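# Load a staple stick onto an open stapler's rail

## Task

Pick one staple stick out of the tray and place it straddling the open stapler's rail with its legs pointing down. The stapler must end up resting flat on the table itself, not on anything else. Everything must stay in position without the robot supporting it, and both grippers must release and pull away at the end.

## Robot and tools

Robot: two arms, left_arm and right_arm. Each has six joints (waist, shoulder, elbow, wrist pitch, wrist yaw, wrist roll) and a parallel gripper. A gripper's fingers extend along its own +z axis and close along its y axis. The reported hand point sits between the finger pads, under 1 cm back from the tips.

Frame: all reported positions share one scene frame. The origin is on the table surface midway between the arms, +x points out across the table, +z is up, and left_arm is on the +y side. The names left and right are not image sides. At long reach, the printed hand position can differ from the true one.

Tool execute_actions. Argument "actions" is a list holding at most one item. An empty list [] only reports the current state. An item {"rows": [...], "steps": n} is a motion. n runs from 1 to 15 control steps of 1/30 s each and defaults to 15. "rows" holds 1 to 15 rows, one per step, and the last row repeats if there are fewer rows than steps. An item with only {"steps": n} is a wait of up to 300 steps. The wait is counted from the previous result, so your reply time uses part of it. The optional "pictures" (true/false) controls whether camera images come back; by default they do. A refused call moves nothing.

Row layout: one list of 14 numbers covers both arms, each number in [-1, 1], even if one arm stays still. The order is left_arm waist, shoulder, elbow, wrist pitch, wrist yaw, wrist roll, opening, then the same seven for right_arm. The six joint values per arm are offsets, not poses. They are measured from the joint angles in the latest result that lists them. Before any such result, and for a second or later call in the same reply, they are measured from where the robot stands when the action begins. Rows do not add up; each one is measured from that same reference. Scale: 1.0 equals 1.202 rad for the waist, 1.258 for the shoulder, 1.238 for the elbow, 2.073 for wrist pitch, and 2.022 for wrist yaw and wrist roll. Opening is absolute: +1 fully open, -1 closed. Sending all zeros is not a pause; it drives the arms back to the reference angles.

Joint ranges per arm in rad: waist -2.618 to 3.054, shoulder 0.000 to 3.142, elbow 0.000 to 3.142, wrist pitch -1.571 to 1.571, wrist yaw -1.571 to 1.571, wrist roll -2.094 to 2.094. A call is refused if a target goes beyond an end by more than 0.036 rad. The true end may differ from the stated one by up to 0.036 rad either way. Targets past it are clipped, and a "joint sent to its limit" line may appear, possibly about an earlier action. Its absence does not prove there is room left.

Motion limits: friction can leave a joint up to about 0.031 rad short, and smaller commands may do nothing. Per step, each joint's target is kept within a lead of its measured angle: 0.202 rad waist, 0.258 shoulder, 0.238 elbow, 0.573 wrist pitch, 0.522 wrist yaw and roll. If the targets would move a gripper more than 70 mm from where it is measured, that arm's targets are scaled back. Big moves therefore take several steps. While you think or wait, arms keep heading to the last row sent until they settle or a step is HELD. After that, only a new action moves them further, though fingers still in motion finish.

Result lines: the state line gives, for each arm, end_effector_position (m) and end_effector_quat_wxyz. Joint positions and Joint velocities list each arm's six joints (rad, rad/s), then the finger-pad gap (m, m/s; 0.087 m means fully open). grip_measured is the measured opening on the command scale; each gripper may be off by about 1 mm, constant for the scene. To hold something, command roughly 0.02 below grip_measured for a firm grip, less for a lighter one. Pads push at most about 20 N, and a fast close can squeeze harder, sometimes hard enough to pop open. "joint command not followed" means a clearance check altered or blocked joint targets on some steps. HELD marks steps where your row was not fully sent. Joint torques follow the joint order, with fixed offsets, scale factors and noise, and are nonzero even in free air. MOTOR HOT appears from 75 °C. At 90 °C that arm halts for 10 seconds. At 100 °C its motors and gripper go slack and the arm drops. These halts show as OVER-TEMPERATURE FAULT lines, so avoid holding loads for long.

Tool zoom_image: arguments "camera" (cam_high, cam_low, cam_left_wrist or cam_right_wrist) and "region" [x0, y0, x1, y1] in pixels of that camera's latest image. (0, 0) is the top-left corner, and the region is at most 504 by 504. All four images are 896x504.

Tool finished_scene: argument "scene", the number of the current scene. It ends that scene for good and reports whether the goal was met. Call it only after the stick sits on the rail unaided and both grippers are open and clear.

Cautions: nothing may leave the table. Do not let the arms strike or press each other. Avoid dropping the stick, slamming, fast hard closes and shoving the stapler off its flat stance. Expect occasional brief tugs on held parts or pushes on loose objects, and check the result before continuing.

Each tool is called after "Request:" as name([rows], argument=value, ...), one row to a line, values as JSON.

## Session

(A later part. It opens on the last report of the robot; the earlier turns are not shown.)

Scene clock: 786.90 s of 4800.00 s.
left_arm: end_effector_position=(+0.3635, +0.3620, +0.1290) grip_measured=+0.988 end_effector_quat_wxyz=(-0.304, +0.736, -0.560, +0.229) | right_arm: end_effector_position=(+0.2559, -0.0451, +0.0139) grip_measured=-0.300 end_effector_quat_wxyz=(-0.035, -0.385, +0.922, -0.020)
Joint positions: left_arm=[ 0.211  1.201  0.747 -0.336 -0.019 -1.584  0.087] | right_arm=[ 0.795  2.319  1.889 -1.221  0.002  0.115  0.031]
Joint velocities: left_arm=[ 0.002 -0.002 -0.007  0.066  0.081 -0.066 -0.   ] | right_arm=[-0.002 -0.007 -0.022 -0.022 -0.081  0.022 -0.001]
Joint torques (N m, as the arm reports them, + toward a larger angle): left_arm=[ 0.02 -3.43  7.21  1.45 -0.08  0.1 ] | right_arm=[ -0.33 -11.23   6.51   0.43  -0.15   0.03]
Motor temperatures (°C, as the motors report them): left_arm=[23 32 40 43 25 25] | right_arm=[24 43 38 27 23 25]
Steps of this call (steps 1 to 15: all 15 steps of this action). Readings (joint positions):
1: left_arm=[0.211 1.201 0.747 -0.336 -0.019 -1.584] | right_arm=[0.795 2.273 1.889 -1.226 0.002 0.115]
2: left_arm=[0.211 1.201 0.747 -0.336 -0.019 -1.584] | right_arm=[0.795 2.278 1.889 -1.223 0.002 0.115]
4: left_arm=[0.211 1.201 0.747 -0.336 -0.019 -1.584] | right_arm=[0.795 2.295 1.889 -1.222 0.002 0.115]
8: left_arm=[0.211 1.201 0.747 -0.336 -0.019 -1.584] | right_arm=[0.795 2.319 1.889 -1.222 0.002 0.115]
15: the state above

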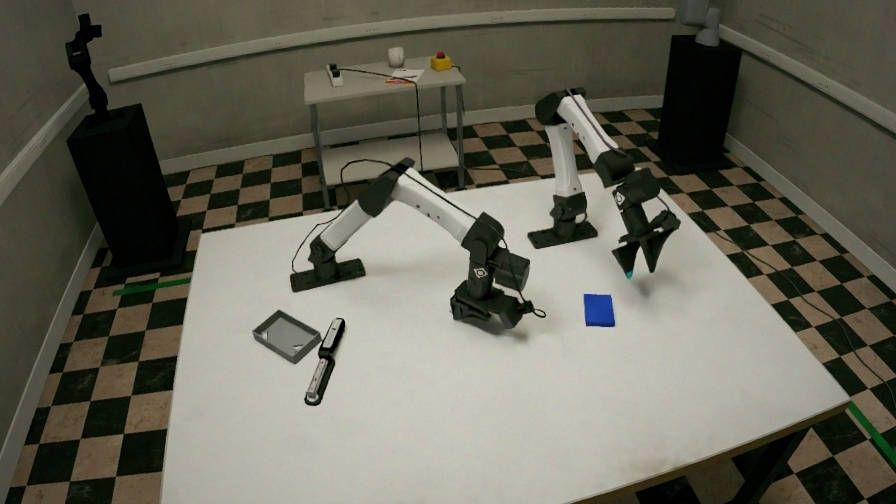

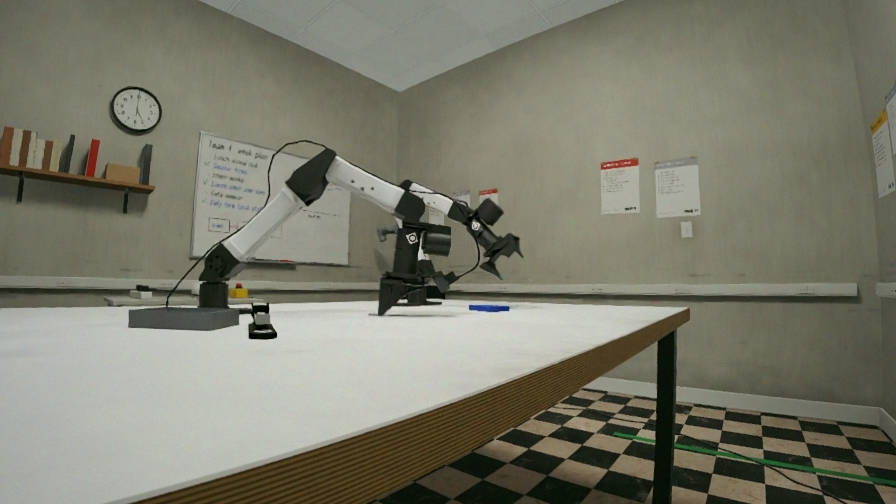

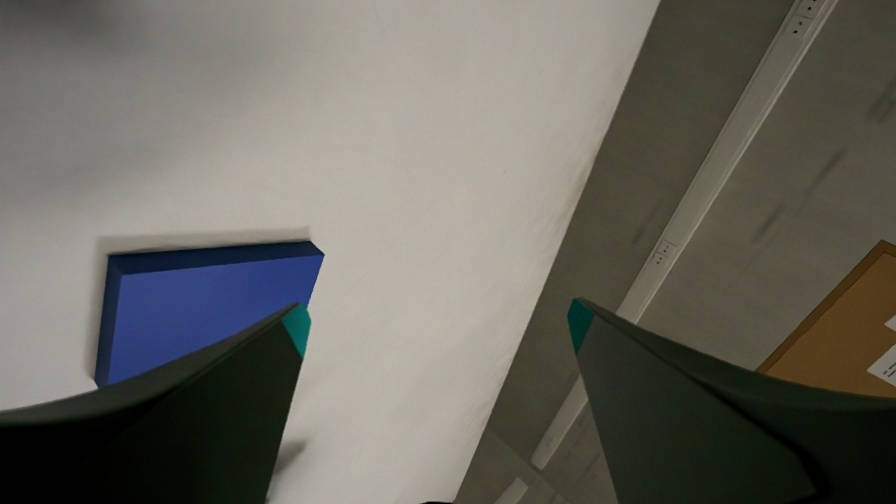

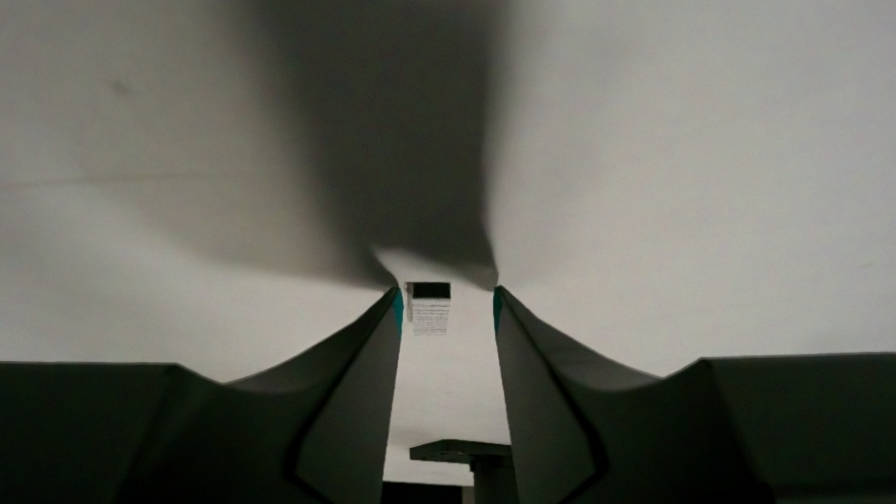

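Request:
execute_actions([
  {"rows": [[0,0,0,0,0,0,1, 0,0,0,0,0,0,-0.4],[0,0,0,0,0,0,1, 0,0,0,0,0,0,-0.5],[0,0,0,0,0,0,1, 0,0,0,0,0,0,-0.58],[0,0,0,0,0,0,1, 0,0,0,0,0,0,-0.66],[0,0,0,0,0,0,1, 0,0,0,0,0,0,-0.72],[0,0,0,0,0,0,1, 0,0,0,0,0,0,-0.76],[0,0,0,0,0,0,1, 0,0,0,0,0,0,-0.8]], "steps": 14},
], pictures=false)

Request:
execute_actions([
  {"rows": [[0,0,0,0,0,0,1, 0,-0.14,0,-0.085,0,0,-0.8]], "steps": 12},
], pictures=false)

Request:
execute_actions([
  {"rows": [[0,0,0,0,0,0,1, -0.79,0,0,0,0,0,-0.8]], "steps": 15},
], pictures=false)

Request:
execute_actions([
  {"steps": 40},
])

Scene clock: 798.83 s of 4800.00 s.
left_arm: end_effector_position=(+0.3635, +0.3620, +0.1290) grip_measured=+0.988 end_effector_quat_wxyz=(-0.304, +0.736, -0.560, +0.229) | right_arm: end_effector_position=(+0.2559, -0.0451, +0.0139) grip_measured=-0.764 end_effector_quat_wxyz=(-0.035, -0.385, +0.922, -0.020)
Joint positions: left_arm=[ 0.211  1.201  0.747 -0.336 -0.019 -1.584  0.087] | right_arm=[ 0.795  2.319  1.889 -1.221  0.002  0.115  0.01 ]
Joint velocities: left_arm=[-0.007  0.007 -0.002  0.037 -0.022 -0.007 -0.   ] | right_arm=[-0.012  0.012  0.002  0.022  0.037  0.007  0.   ]
Joint torques (N m, as the arm reports them, + toward a larger angle): left_arm=[-0.05 -3.41  7.24  1.47 -0.07  0.12] | right_arm=[ -0.28 -11.5    6.5    0.26  -0.14   0.01]
Motor temperatures (°C, as the motors report them): left_arm=[23 31 40 44 25 25] | right_arm=[24 44 38 27 23 25]
Steps of this call (steps 1 to 15: the robot went on to your last target; steps 16 to 90: nothing new was sent; then 8.47 s passed at rest; steps 91 to 104: all 14 steps of this action). Readings (joint positions):
91: left_arm=[0.211 1.201 0.747 -0.336 -0.019 -1.584] | right_arm=[0.795 2.319 1.889 -1.221 0.002 0.115]
92: left_arm=[0.211 1.201 0.747 -0.336 -0.019 -1.584] | right_arm=[0.795 2.319 1.889 -1.221 0.002 0.115]
94: left_arm=[0.211 1.201 0.747 -0.336 -0.019 -1.584] | right_arm=[0.795 2.319 1.889 -1.221 0.002 0.115]
98: left_arm=[0.211 1.201 0.747 -0.336 -0.019 -1.584] | right_arm=[0.795 2.319 1.889 -1.221 0.002 0.115]
104: the state above

Scene clock: 799.23 s of 4800.00 s.
left_arm: end_effector_position=(+0.3635, +0.3620, +0.1290) grip_measured=+0.988 end_effector_quat_wxyz=(-0.304, +0.736, -0.560, +0.229) | right_arm: end_effector_position=(+0.2393, -0.0663, +0.0867) grip_measured=-0.764 end_effector_quat_wxyz=(-0.022, -0.385, +0.922, -0.013)
Joint positions: left_arm=[ 0.211  1.201  0.747 -0.336 -0.019 -1.584  0.087] | right_arm=[ 0.795  2.135  1.884 -1.371  0.002  0.115  0.01 ]
Joint velocities: left_arm=[-0.007  0.012  0.012 -0.007  0.037 -0.066  0.001] | right_arm=[-0.012 -0.002  0.002 -0.095 -0.095 -0.007 -0.001]
Joint torques (N m, as the arm reports them, + toward a larger angle): left_arm=[-0.04 -3.43  7.23  1.47 -0.08  0.11] | right_arm=[-0.27 -9.76  7.12  0.16 -0.14  0.02]
Motor temperatures (°C, as the motors report them): left_arm=[23 31 40 44 25 25] | right_arm=[24 45 38 27 23 25]
Steps of this call (steps 1 to 12: all 12 steps of this action). Readings (joint positions):
1: left_arm=[0.211 1.201 0.747 -0.336 -0.019 -1.584] | right_arm=[0.795 2.308 1.888 -1.230 0.002 0.115]
2: left_arm=[0.211 1.201 0.747 -0.336 -0.019 -1.584] | right_arm=[0.795 2.289 1.884 -1.257 0.002 0.115]
4: left_arm=[0.211 1.201 0.747 -0.336 -0.019 -1.584] | right_arm=[0.795 2.226 1.884 -1.307 0.002 0.115]
8: left_arm=[0.211 1.201 0.747 -0.336 -0.019 -1.584] | right_arm=[0.795 2.135 1.884 -1.351 0.002 0.115]
12: the state above

Scene clock: 799.73 s of 4800.00 s.
left_arm: end_effector_position=(+0.3635, +0.3620, +0.1290) grip_measured=+0.988 end_effector_quat_wxyz=(-0.304, +0.736, -0.560, +0.229) | right_arm: end_effector_position=(+0.3840, -0.3417, +0.0859) grip_measured=-0.765 end_effector_quat_wxyz=(-0.019, +0.050, +0.999, -0.001)
Joint positions: left_arm=[ 0.211  1.201  0.747 -0.336 -0.019 -1.584  0.087] | right_arm=[-0.097  2.135  1.884 -1.357 -0.001  0.114  0.01 ]
Joint velocities: left_arm=[ 0.017  0.012  0.007  0.037 -0.022 -0.022 -0.   ] | right_arm=[-1.78  -0.012 -0.007 -0.022  0.154  0.037 -0.   ]
Joint torques (N m, as the arm reports them, + toward a larger angle): left_arm=[-0.02 -3.41  7.17  1.48 -0.08  0.09] | right_arm=[  4.   -10.4    6.68   0.2   -0.31   0.02]
Motor temperatures (°C, as the motors report them): left_arm=[23 31 40 44 25 25] | right_arm=[24 45 38 27 23 25]
Steps of this call (steps 1 to 15: all 15 steps of this action). Readings (joint positions):
1: left_arm=[0.211 1.201 0.747 -0.336 -0.019 -1.584] | right_arm=[0.780 2.135 1.884 -1.372 -0.005 0.114]
2: left_arm=[0.211 1.201 0.747 -0.336 -0.019 -1.584] | right_arm=[0.750 2.135 1.884 -1.372 -0.012 0.114]
4: left_arm=[0.211 1.201 0.747 -0.336 -0.019 -1.584] | right_arm=[0.646 2.135 1.884 -1.371 -0.014 0.114]
8: left_arm=[0.211 1.201 0.747 -0.336 -0.019 -1.584] | right_arm=[0.383 2.135 1.884 -1.364 -0.010 0.114]
15: the state above

Scene clock: 801.07 s of 4800.00 s.
left_arm: end_effector_position=(+0.3635, +0.3620, +0.1290) grip_measured=+0.988 end_effector_quat_wxyz=(-0.304, +0.736, -0.560, +0.229) | right_arm: end_effector_position=(+0.3840, -0.3625, +0.0859) grip_measured=-0.765 end_effector_quat_wxyz=(-0.018, +0.077, +0.997, -0.004)
Joint positions: left_arm=[ 0.211  1.201  0.747 -0.336 -0.019 -1.584  0.087] | right_arm=[-0.15   2.135  1.884 -1.357  0.007  0.114  0.01 ]
Joint velocities: left_arm=[ 0.012 -0.017 -0.002  0.037  0.051 -0.139 -0.001] | right_arm=[ 0.002  0.022 -0.002 -0.037  0.022 -0.051  0.   ]
Joint torques (N m, as the arm reports them, + toward a larger angle): left_arm=[ 0.   -3.38  7.34  1.45 -0.11  0.09] | right_arm=[ -0.62 -10.38   6.67   0.2   -0.19   0.03]
Motor temperatures (°C, as the motors report them): left_arm=[23 31 40 44 25 25] | right_arm=[24 44 38 27 23 25]
Steps of this call (steps 1 to 30: the robot went on to your last target; steps 31 to 40: nothing new was sent). Readings (joint positions):
1: left_arm=[0.211 1.201 0.747 -0.336 -0.019 -1.584] | right_arm=[-0.150 2.135 1.884 -1.357 0.004 0.114]
2: left_arm=[0.211 1.201 0.747 -0.336 -0.019 -1.584] | right_arm=[-0.187 2.135 1.884 -1.357 0.010 0.114]
4: left_arm=[0.211 1.201 0.747 -0.336 -0.019 -1.584] | right_arm=[-0.212 2.135 1.884 -1.357 0.017 0.114]
8: left_arm=[0.211 1.201 0.747 -0.336 -0.019 -1.584] | right_arm=[-0.171 2.135 1.884 -1.357 0.013 0.114]
40: the state above
All arms were judged still, so your last target was given up. Only a new action makes them travel on or press farther. Fingers that are still opening or closing keep moving.

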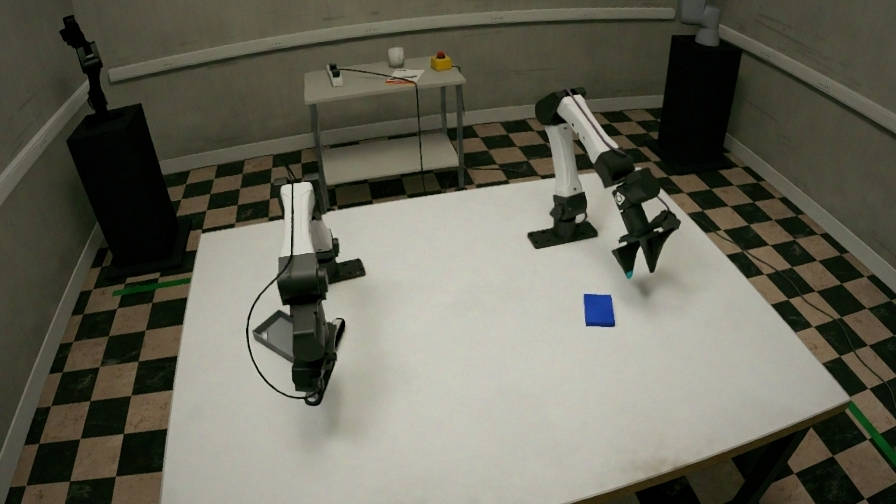

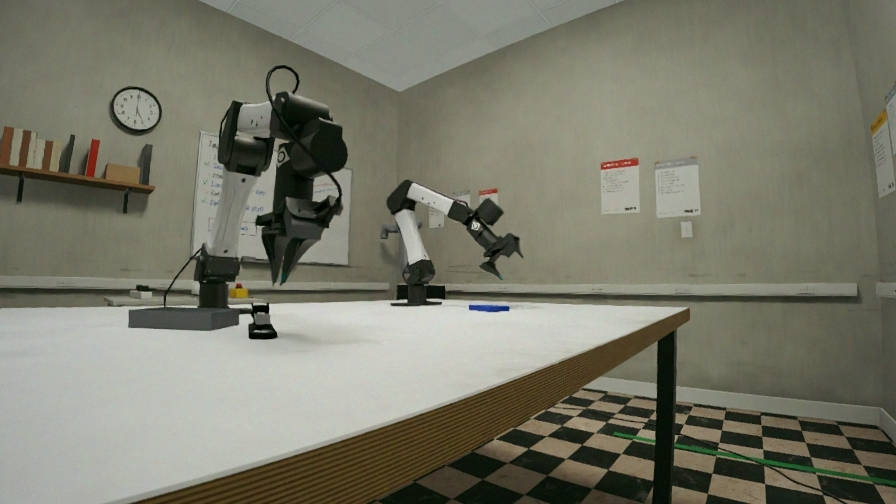

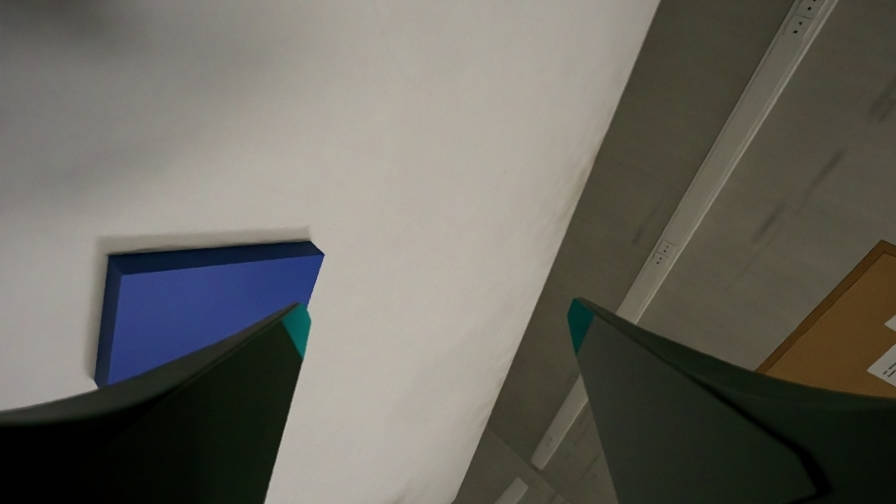

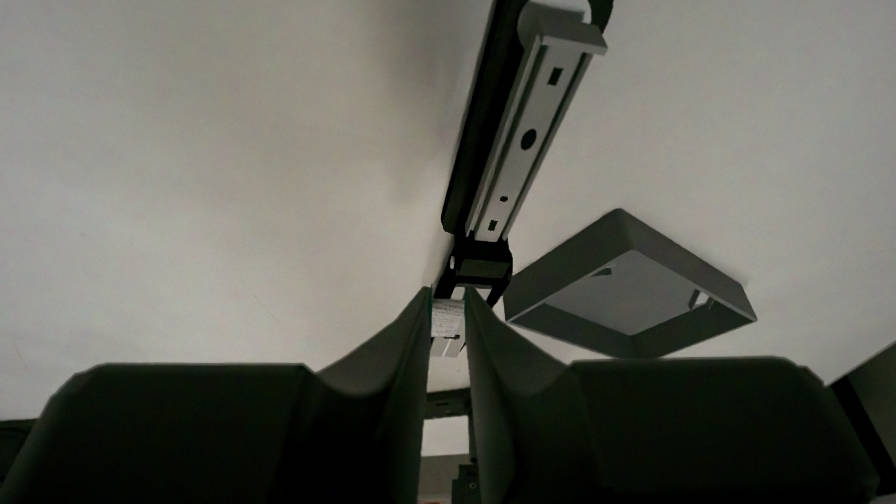

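Request:
execute_actions([
  {"rows": [[0,0,0,0,0,0,1, -0.03,0,0,0,0,0.17,-0.8]], "steps": 15},
])

Scene clock: 817.67 s of 4800.00 s.
left_arm: end_effector_position=(+0.3635, +0.3620, +0.1290) grip_measured=+0.988 end_effector_quat_wxyz=(-0.304, +0.736, -0.560, +0.229) | right_arm: end_effector_position=(+0.3880, -0.3622, +0.0857) grip_measured=-0.765 end_effector_quat_wxyz=(-0.018, +0.253, +0.967, -0.006)
Joint positions: left_arm=[ 0.211  1.201  0.747 -0.336 -0.019 -1.584  0.087] | right_arm=[-0.185  2.135  1.884 -1.357  0.006  0.438  0.01 ]
Joint velocities: left_arm=[ 0.002  0.002  0.002 -0.051  0.022 -0.022 -0.001] | right_arm=[ 0.002 -0.007 -0.007 -0.022  0.037  0.081 -0.002]
Joint torques (N m, as the arm reports them, + toward a larger angle): left_arm=[-0.04 -3.46  7.17  1.47 -0.1   0.11] | right_arm=[ -0.48 -10.39   6.65   0.35  -0.11   0.12]
Motor temperatures (°C, as the motors report them): left_arm=[23 29 41 44 25 25] | right_arm=[24 44 38 26 23 25]
Steps of this call (steps 1 to 90: nothing new was sent; then 13.10 s passed at rest; steps 91 to 105: all 15 steps of this action). Readings (joint positions):
91: left_arm=[0.211 1.201 0.747 -0.336 -0.019 -1.584] | right_arm=[-0.152 2.135 1.884 -1.357 0.006 0.165]
92: left_arm=[0.211 1.201 0.747 -0.336 -0.019 -1.584] | right_arm=[-0.156 2.135 1.884 -1.357 0.006 0.222]
94: left_arm=[0.211 1.201 0.747 -0.336 -0.019 -1.584] | right_arm=[-0.169 2.135 1.884 -1.357 0.006 0.305]
98: left_arm=[0.211 1.201 0.747 -0.336 -0.019 -1.584] | right_arm=[-0.185 2.135 1.884 -1.357 0.006 0.391]
105: the state above

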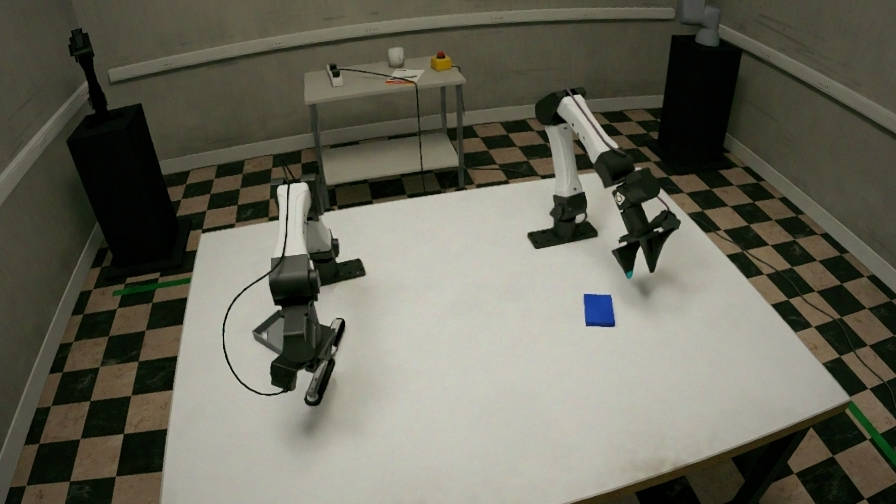

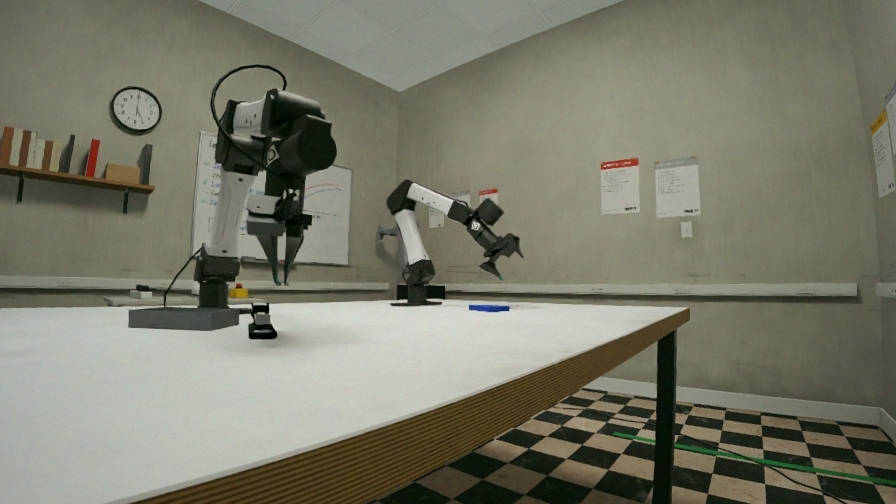

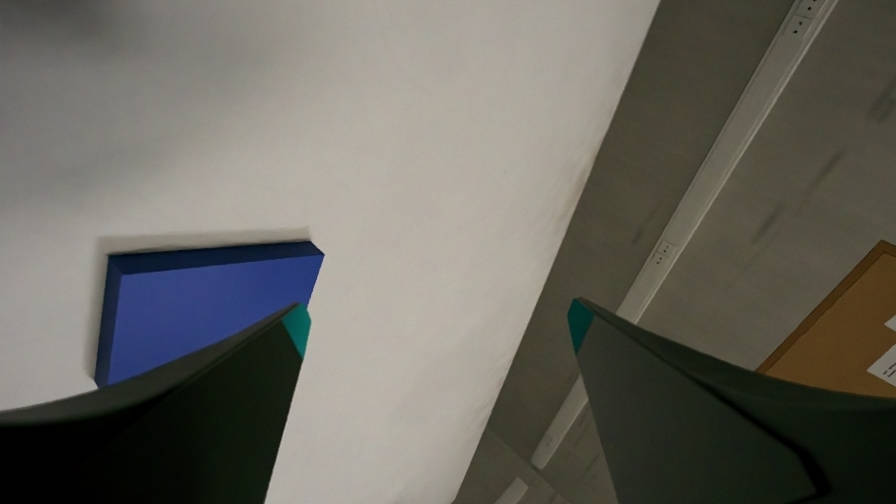

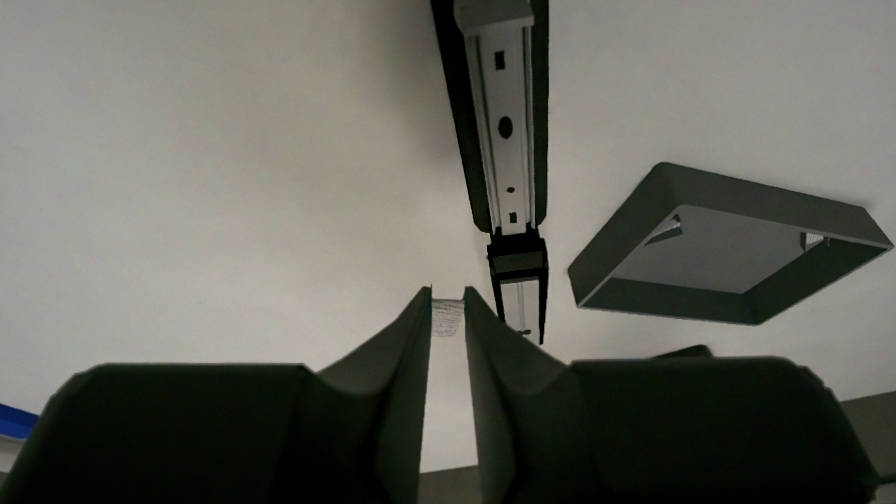

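Request:
execute_actions([
  {"rows": [[0,0,0,0,0,0,1, -0.075,0,0,0.05,0,-0.07,-0.8]], "steps": 15},
])

Scene clock: 824.87 s of 4800.00 s.
left_arm: end_effector_position=(+0.3635, +0.3620, +0.1290) grip_measured=+0.988 end_effector_quat_wxyz=(-0.304, +0.736, -0.560, +0.229) | right_arm: end_effector_position=(+0.4030, -0.4059, +0.0826) grip_measured=-0.765 end_effector_quat_wxyz=(+0.023, +0.238, +0.971, -0.002)
Joint positions: left_arm=[ 0.211  1.201  0.747 -0.336 -0.019 -1.584  0.087] | right_arm=[-0.282  2.135  1.884 -1.274  0.006  0.31   0.01 ]
Joint velocities: left_arm=[ 0.007 -0.002  0.002  0.037 -0.037  0.007  0.   ] | right_arm=[ 0.002  0.007  0.012 -0.11   0.022 -0.051  0.001]
Joint torques (N m, as the arm reports them, + toward a larger angle): left_arm=[-0.02 -3.45  7.21  1.47 -0.09  0.09] | right_arm=[  0.28 -10.52   6.81   0.74  -0.13  -0.06]
Motor temperatures (°C, as the motors report them): left_arm=[23 29 41 44 25 25] | right_arm=[24 44 38 26 23 25]
Steps of this call (steps 1 to 30: the robot went on to your last target; steps 31 to 100: nothing new was sent; then 3.37 s passed at rest; steps 101 to 115: all 15 steps of this action). Readings (joint positions):
101: left_arm=[0.211 1.201 0.747 -0.336 -0.019 -1.584] | right_arm=[-0.192 2.135 1.884 -1.351 0.004 0.428]
102: left_arm=[0.211 1.201 0.747 -0.336 -0.019 -1.584] | right_arm=[-0.205 2.135 1.884 -1.335 0.001 0.403]
104: left_arm=[0.211 1.201 0.747 -0.336 -0.019 -1.584] | right_arm=[-0.243 2.135 1.884 -1.309 0.001 0.367]
108: left_arm=[0.211 1.201 0.747 -0.336 -0.019 -1.584] | right_arm=[-0.286 2.135 1.884 -1.284 0.006 0.330]
115: the state above

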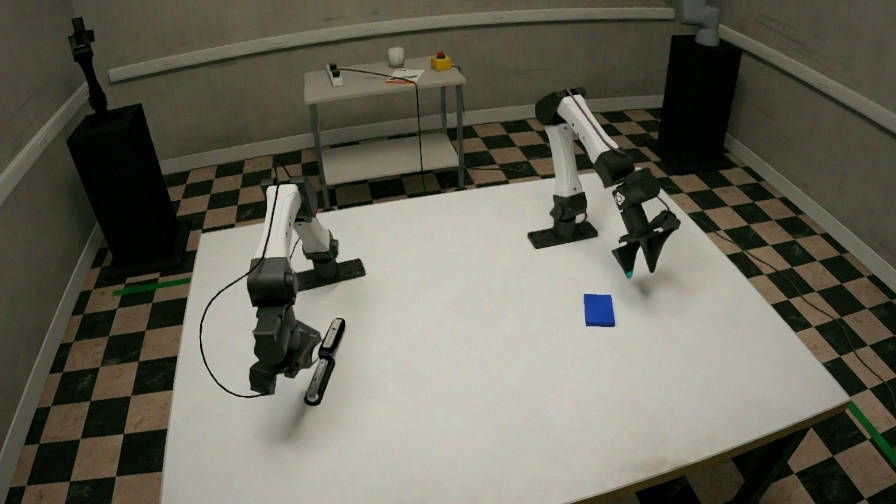

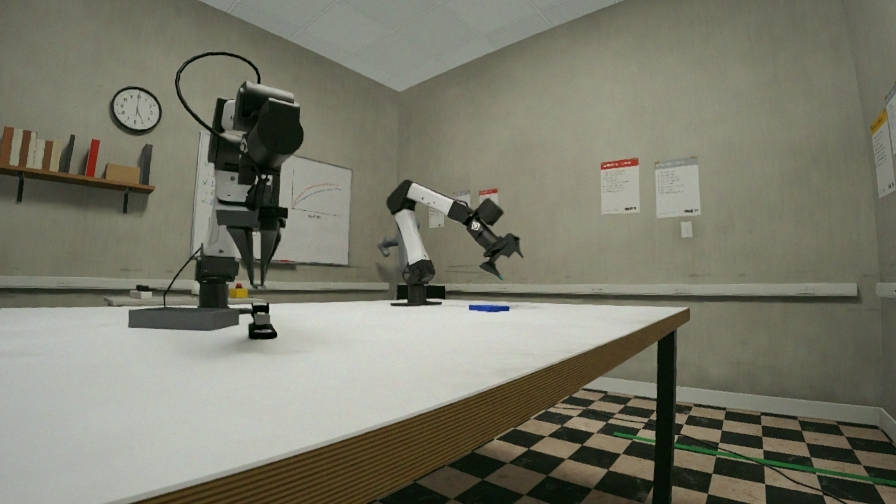

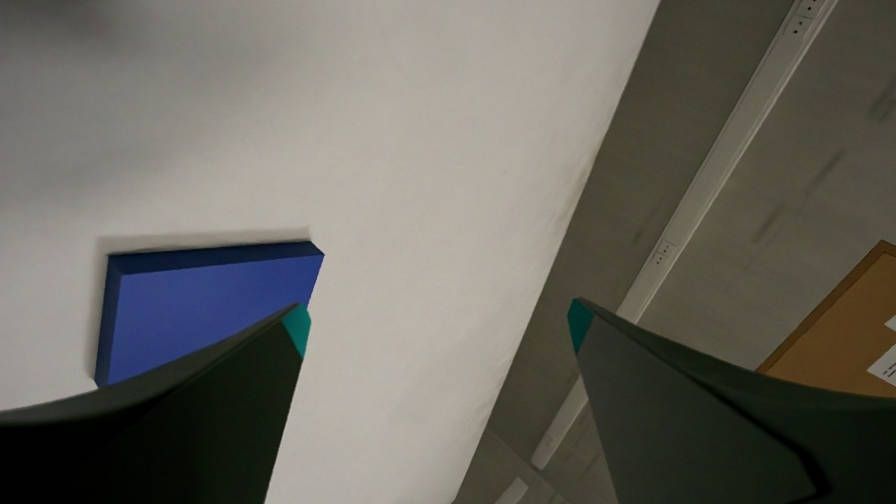

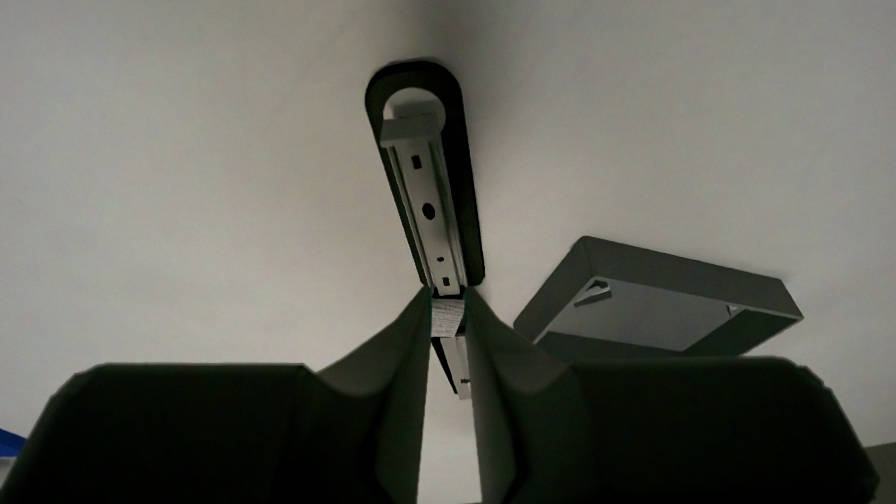

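Request:
execute_actions([
  {"rows": [[0,0,0,0,0,0,1, 0.035,0,0,0.015,0,-0.085,-0.8]], "steps": 15},
])

Scene clock: 833.30 s of 4800.00 s.
left_arm: end_effector_position=(+0.3635, +0.3620, +0.1290) grip_measured=+0.988 end_effector_quat_wxyz=(-0.304, +0.736, -0.560, +0.229) | right_arm: end_effector_position=(+0.4057, -0.3967, +0.0822) grip_measured=-0.765 end_effector_quat_wxyz=(+0.029, +0.140, +0.990, -0.003)
Joint positions: left_arm=[ 0.211  1.201  0.747 -0.336 -0.019 -1.584  0.087] | right_arm=[-0.24   2.135  1.884 -1.261  0.007  0.151  0.01 ]
Joint velocities: left_arm=[-0.007 -0.002 -0.012 -0.037 -0.051 -0.037 -0.002] | right_arm=[-0.012  0.002 -0.012 -0.037 -0.125 -0.125 -0.001]
Joint torques (N m, as the arm reports them, + toward a larger angle): left_arm=[-0.01 -3.39  7.24  1.46 -0.06  0.09] | right_arm=[ -0.26 -10.52   6.86   0.78  -0.15  -0.08]
Motor temperatures (°C, as the motors report them): left_arm=[23 29 41 44 25 25] | right_arm=[24 45 38 27 23 25]
Steps of this call (steps 1 to 15: the robot went on to your last target; steps 16 to 90: nothing new was sent; then 4.93 s passed at rest; steps 91 to 105: all 15 steps of this action). Readings (joint positions):
91: left_arm=[0.211 1.201 0.747 -0.336 -0.019 -1.584] | right_arm=[-0.279 2.135 1.884 -1.271 0.007 0.280]
92: left_arm=[0.211 1.201 0.747 -0.336 -0.019 -1.584] | right_arm=[-0.275 2.135 1.884 -1.269 0.007 0.253]
94: left_arm=[0.211 1.201 0.747 -0.336 -0.019 -1.584] | right_arm=[-0.259 2.135 1.884 -1.266 0.007 0.214]
98: left_arm=[0.211 1.201 0.747 -0.336 -0.019 -1.584] | right_arm=[-0.240 2.135 1.884 -1.262 0.007 0.173]
105: the state above

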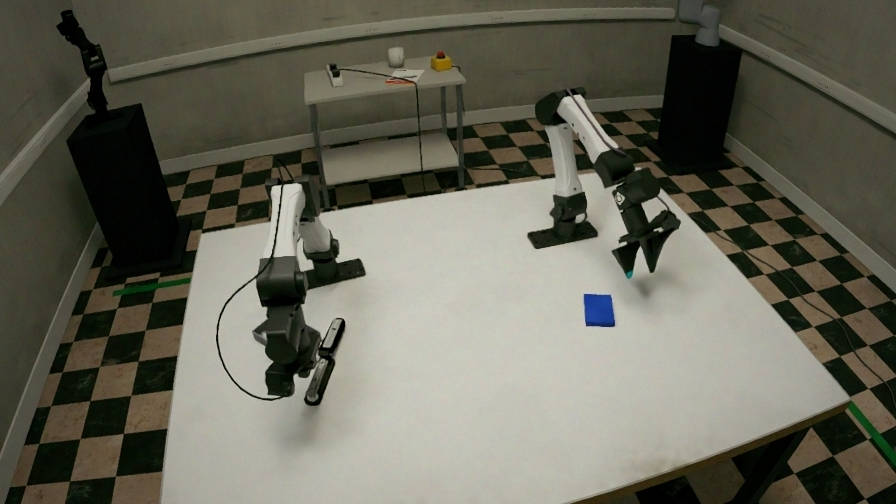

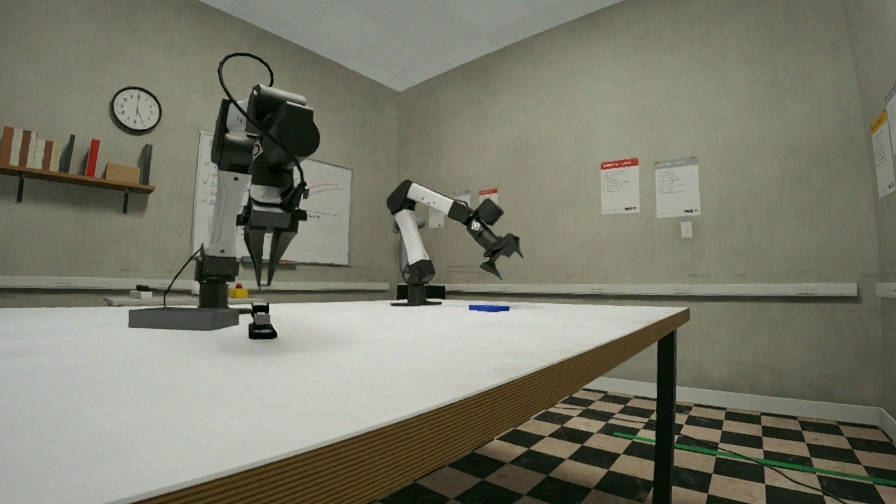

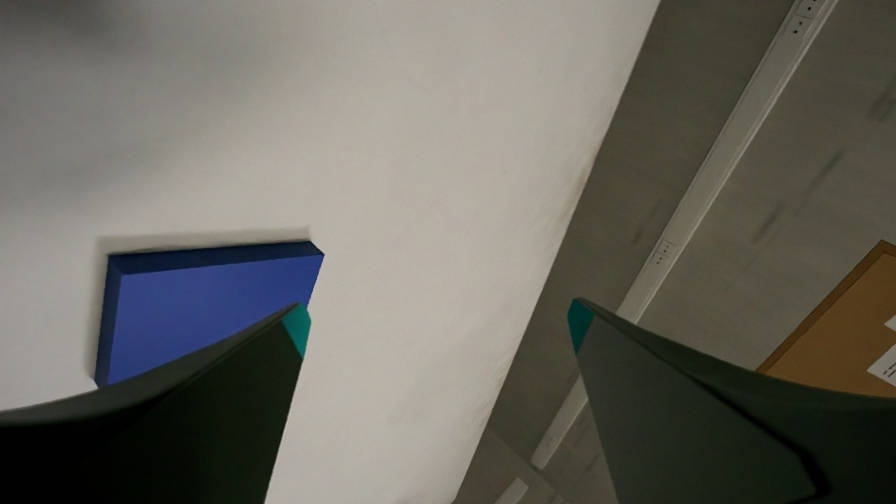

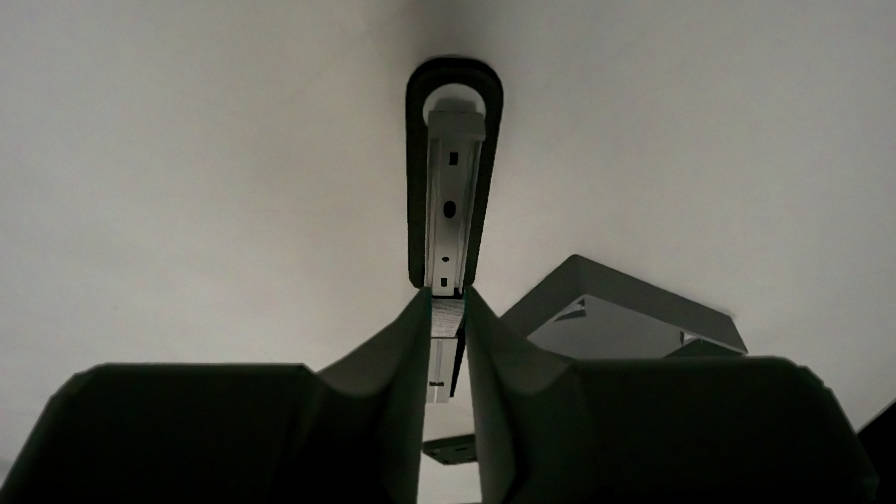

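Request:
execute_actions([
  {"rows": [[0,0,0,0,0,0,1, 0,0.05,0,0.035,0,0.025,-0.8]], "steps": 15},
])

Scene clock: 838.20 s of 4800.00 s.
left_arm: end_effector_position=(+0.3635, +0.3620, +0.1290) grip_measured=+0.988 end_effector_quat_wxyz=(-0.304, +0.736, -0.560, +0.229) | right_arm: end_effector_position=(+0.4166, -0.3965, +0.0577) grip_measured=-0.765 end_effector_quat_wxyz=(+0.025, +0.160, +0.987, -0.003)
Joint positions: left_arm=[ 0.211  1.201  0.747 -0.336 -0.019 -1.584  0.087] | right_arm=[-0.24   2.197  1.884 -1.208  0.007  0.192  0.01 ]
Joint velocities: left_arm=[ 0.007 -0.002  0.012  0.022  0.037  0.051 -0.001] | right_arm=[ 0.007  0.002 -0.002  0.051  0.037 -0.022  0.   ]
Joint torques (N m, as the arm reports them, + toward a larger angle): left_arm=[-0.01 -3.45  7.24  1.47 -0.1   0.09] | right_arm=[ -0.27 -10.94   6.87   0.74  -0.14   0.13]
Motor temperatures (°C, as the motors report them): left_arm=[23 29 41 44 25 25] | right_arm=[24 45 38 27 23 25]
Steps of this call (steps 1 to 15: the robot went on to your last target; steps 16 to 90: nothing new was sent; then 1.40 s passed at rest; steps 91 to 105: all 15 steps of this action). Readings (joint positions):
91: left_arm=[0.211 1.201 0.747 -0.336 -0.019 -1.584] | right_arm=[-0.240 2.139 1.884 -1.257 0.007 0.153]
92: left_arm=[0.211 1.201 0.747 -0.336 -0.019 -1.584] | right_arm=[-0.240 2.146 1.884 -1.246 0.007 0.161]
94: left_arm=[0.211 1.201 0.747 -0.336 -0.019 -1.584] | right_arm=[-0.240 2.168 1.884 -1.229 0.007 0.173]
98: left_arm=[0.211 1.201 0.747 -0.336 -0.019 -1.584] | right_arm=[-0.240 2.197 1.884 -1.216 0.007 0.185]
105: the state above

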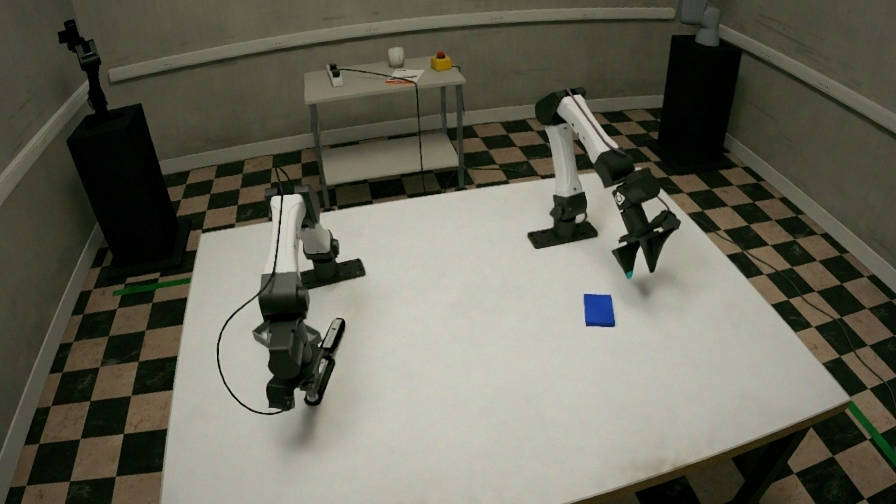

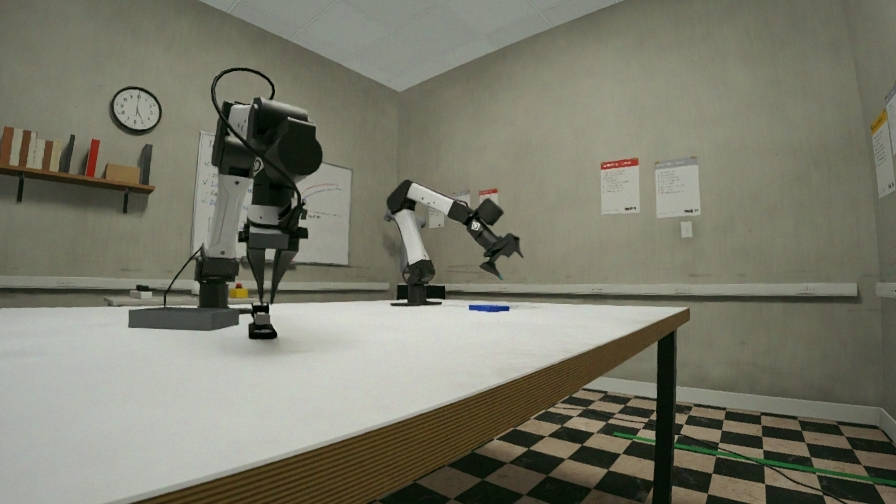

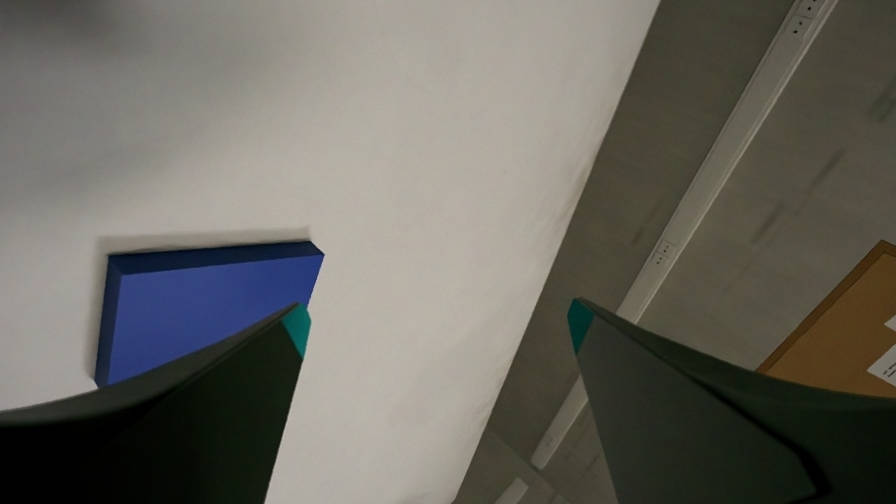

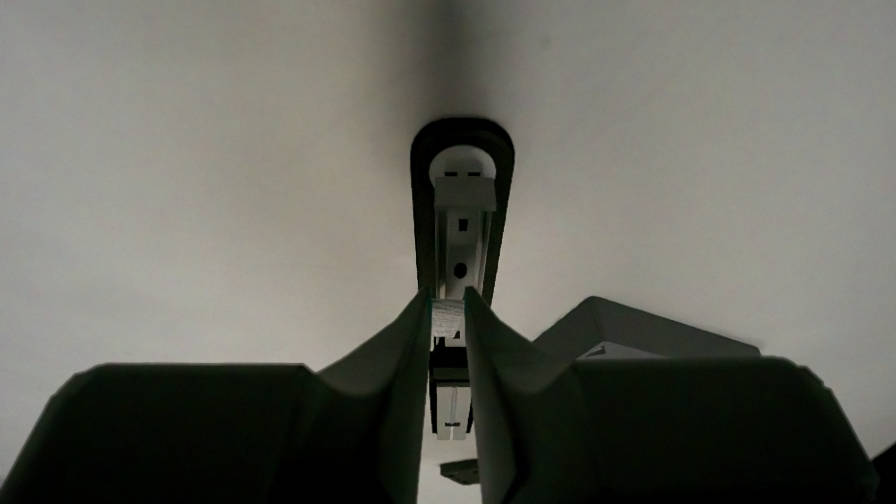

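Request:
execute_actions([
  {"rows": [[0,0,0,0,0,0,1, -0.014,0.025,0,0.018,0,0,-0.8]], "steps": 15},
])

Scene clock: 845.40 s of 4800.00 s.
left_arm: end_effector_position=(+0.3635, +0.3620, +0.1290) grip_measured=+0.988 end_effector_quat_wxyz=(-0.304, +0.736, -0.560, +0.229) | right_arm: end_effector_position=(+0.4194, -0.4008, +0.0488) grip_measured=-0.765 end_effector_quat_wxyz=(+0.023, +0.166, +0.986, -0.003)
Joint positions: left_arm=[ 0.211  1.201  0.747 -0.336 -0.019 -1.584  0.087] | right_arm=[-0.25   2.219  1.884 -1.19   0.007  0.194  0.01 ]
Joint velocities: left_arm=[ 0.002  0.012 -0.012  0.037  0.022 -0.051  0.   ] | right_arm=[ 0.007 -0.007 -0.022  0.007  0.007 -0.007 -0.   ]
Joint torques (N m, as the arm reports them, + toward a larger angle): left_arm=[ 0.02 -3.47  7.17  1.45 -0.07  0.1 ] | right_arm=[ -0.81 -10.36   6.87   0.73  -0.14   0.  ]
Motor temperatures (°C, as the motors report them): left_arm=[23 28 41 44 25 25] | right_arm=[24 45 38 27 23 25]
Steps of this call (steps 1 to 15: the robot went on to your last target; steps 16 to 90: nothing new was sent; then 3.70 s passed at rest; steps 91 to 105: all 15 steps of this action). Readings (joint positions):
91: left_arm=[0.211 1.201 0.747 -0.336 -0.019 -1.584] | right_arm=[-0.241 2.198 1.884 -1.206 0.007 0.194]
92: left_arm=[0.211 1.201 0.747 -0.336 -0.019 -1.584] | right_arm=[-0.242 2.201 1.884 -1.202 0.007 0.194]
94: left_arm=[0.211 1.201 0.747 -0.336 -0.019 -1.584] | right_arm=[-0.246 2.208 1.884 -1.196 0.007 0.194]
98: left_arm=[0.211 1.201 0.747 -0.336 -0.019 -1.584] | right_arm=[-0.250 2.219 1.884 -1.192 0.007 0.194]
105: the state above

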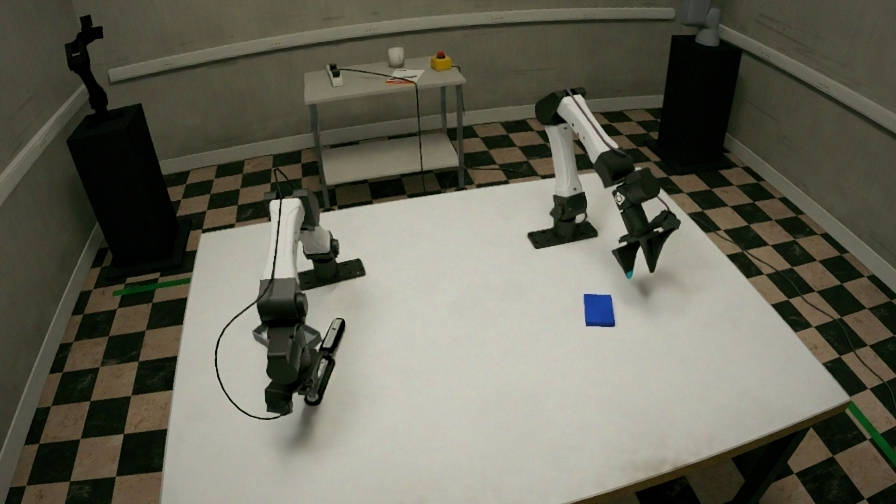

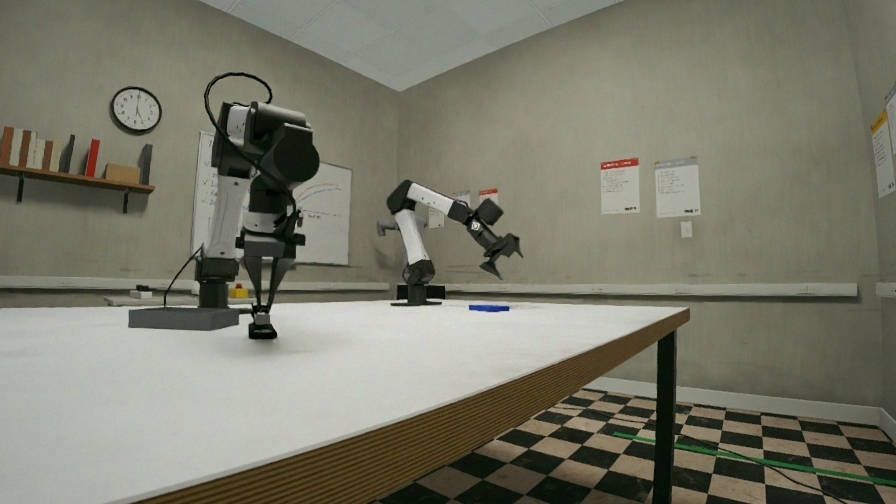

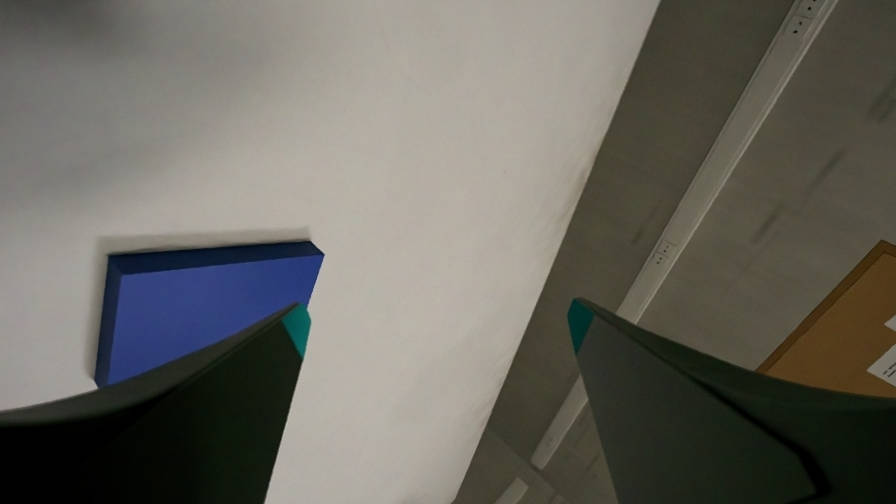

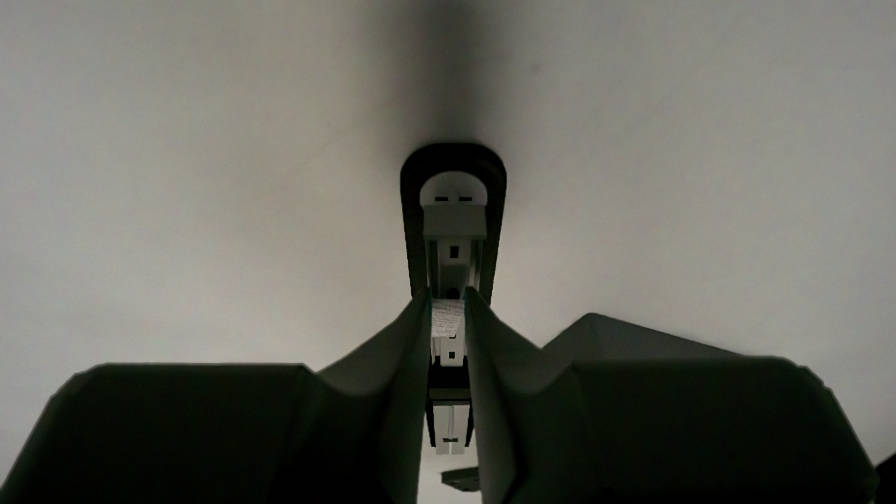

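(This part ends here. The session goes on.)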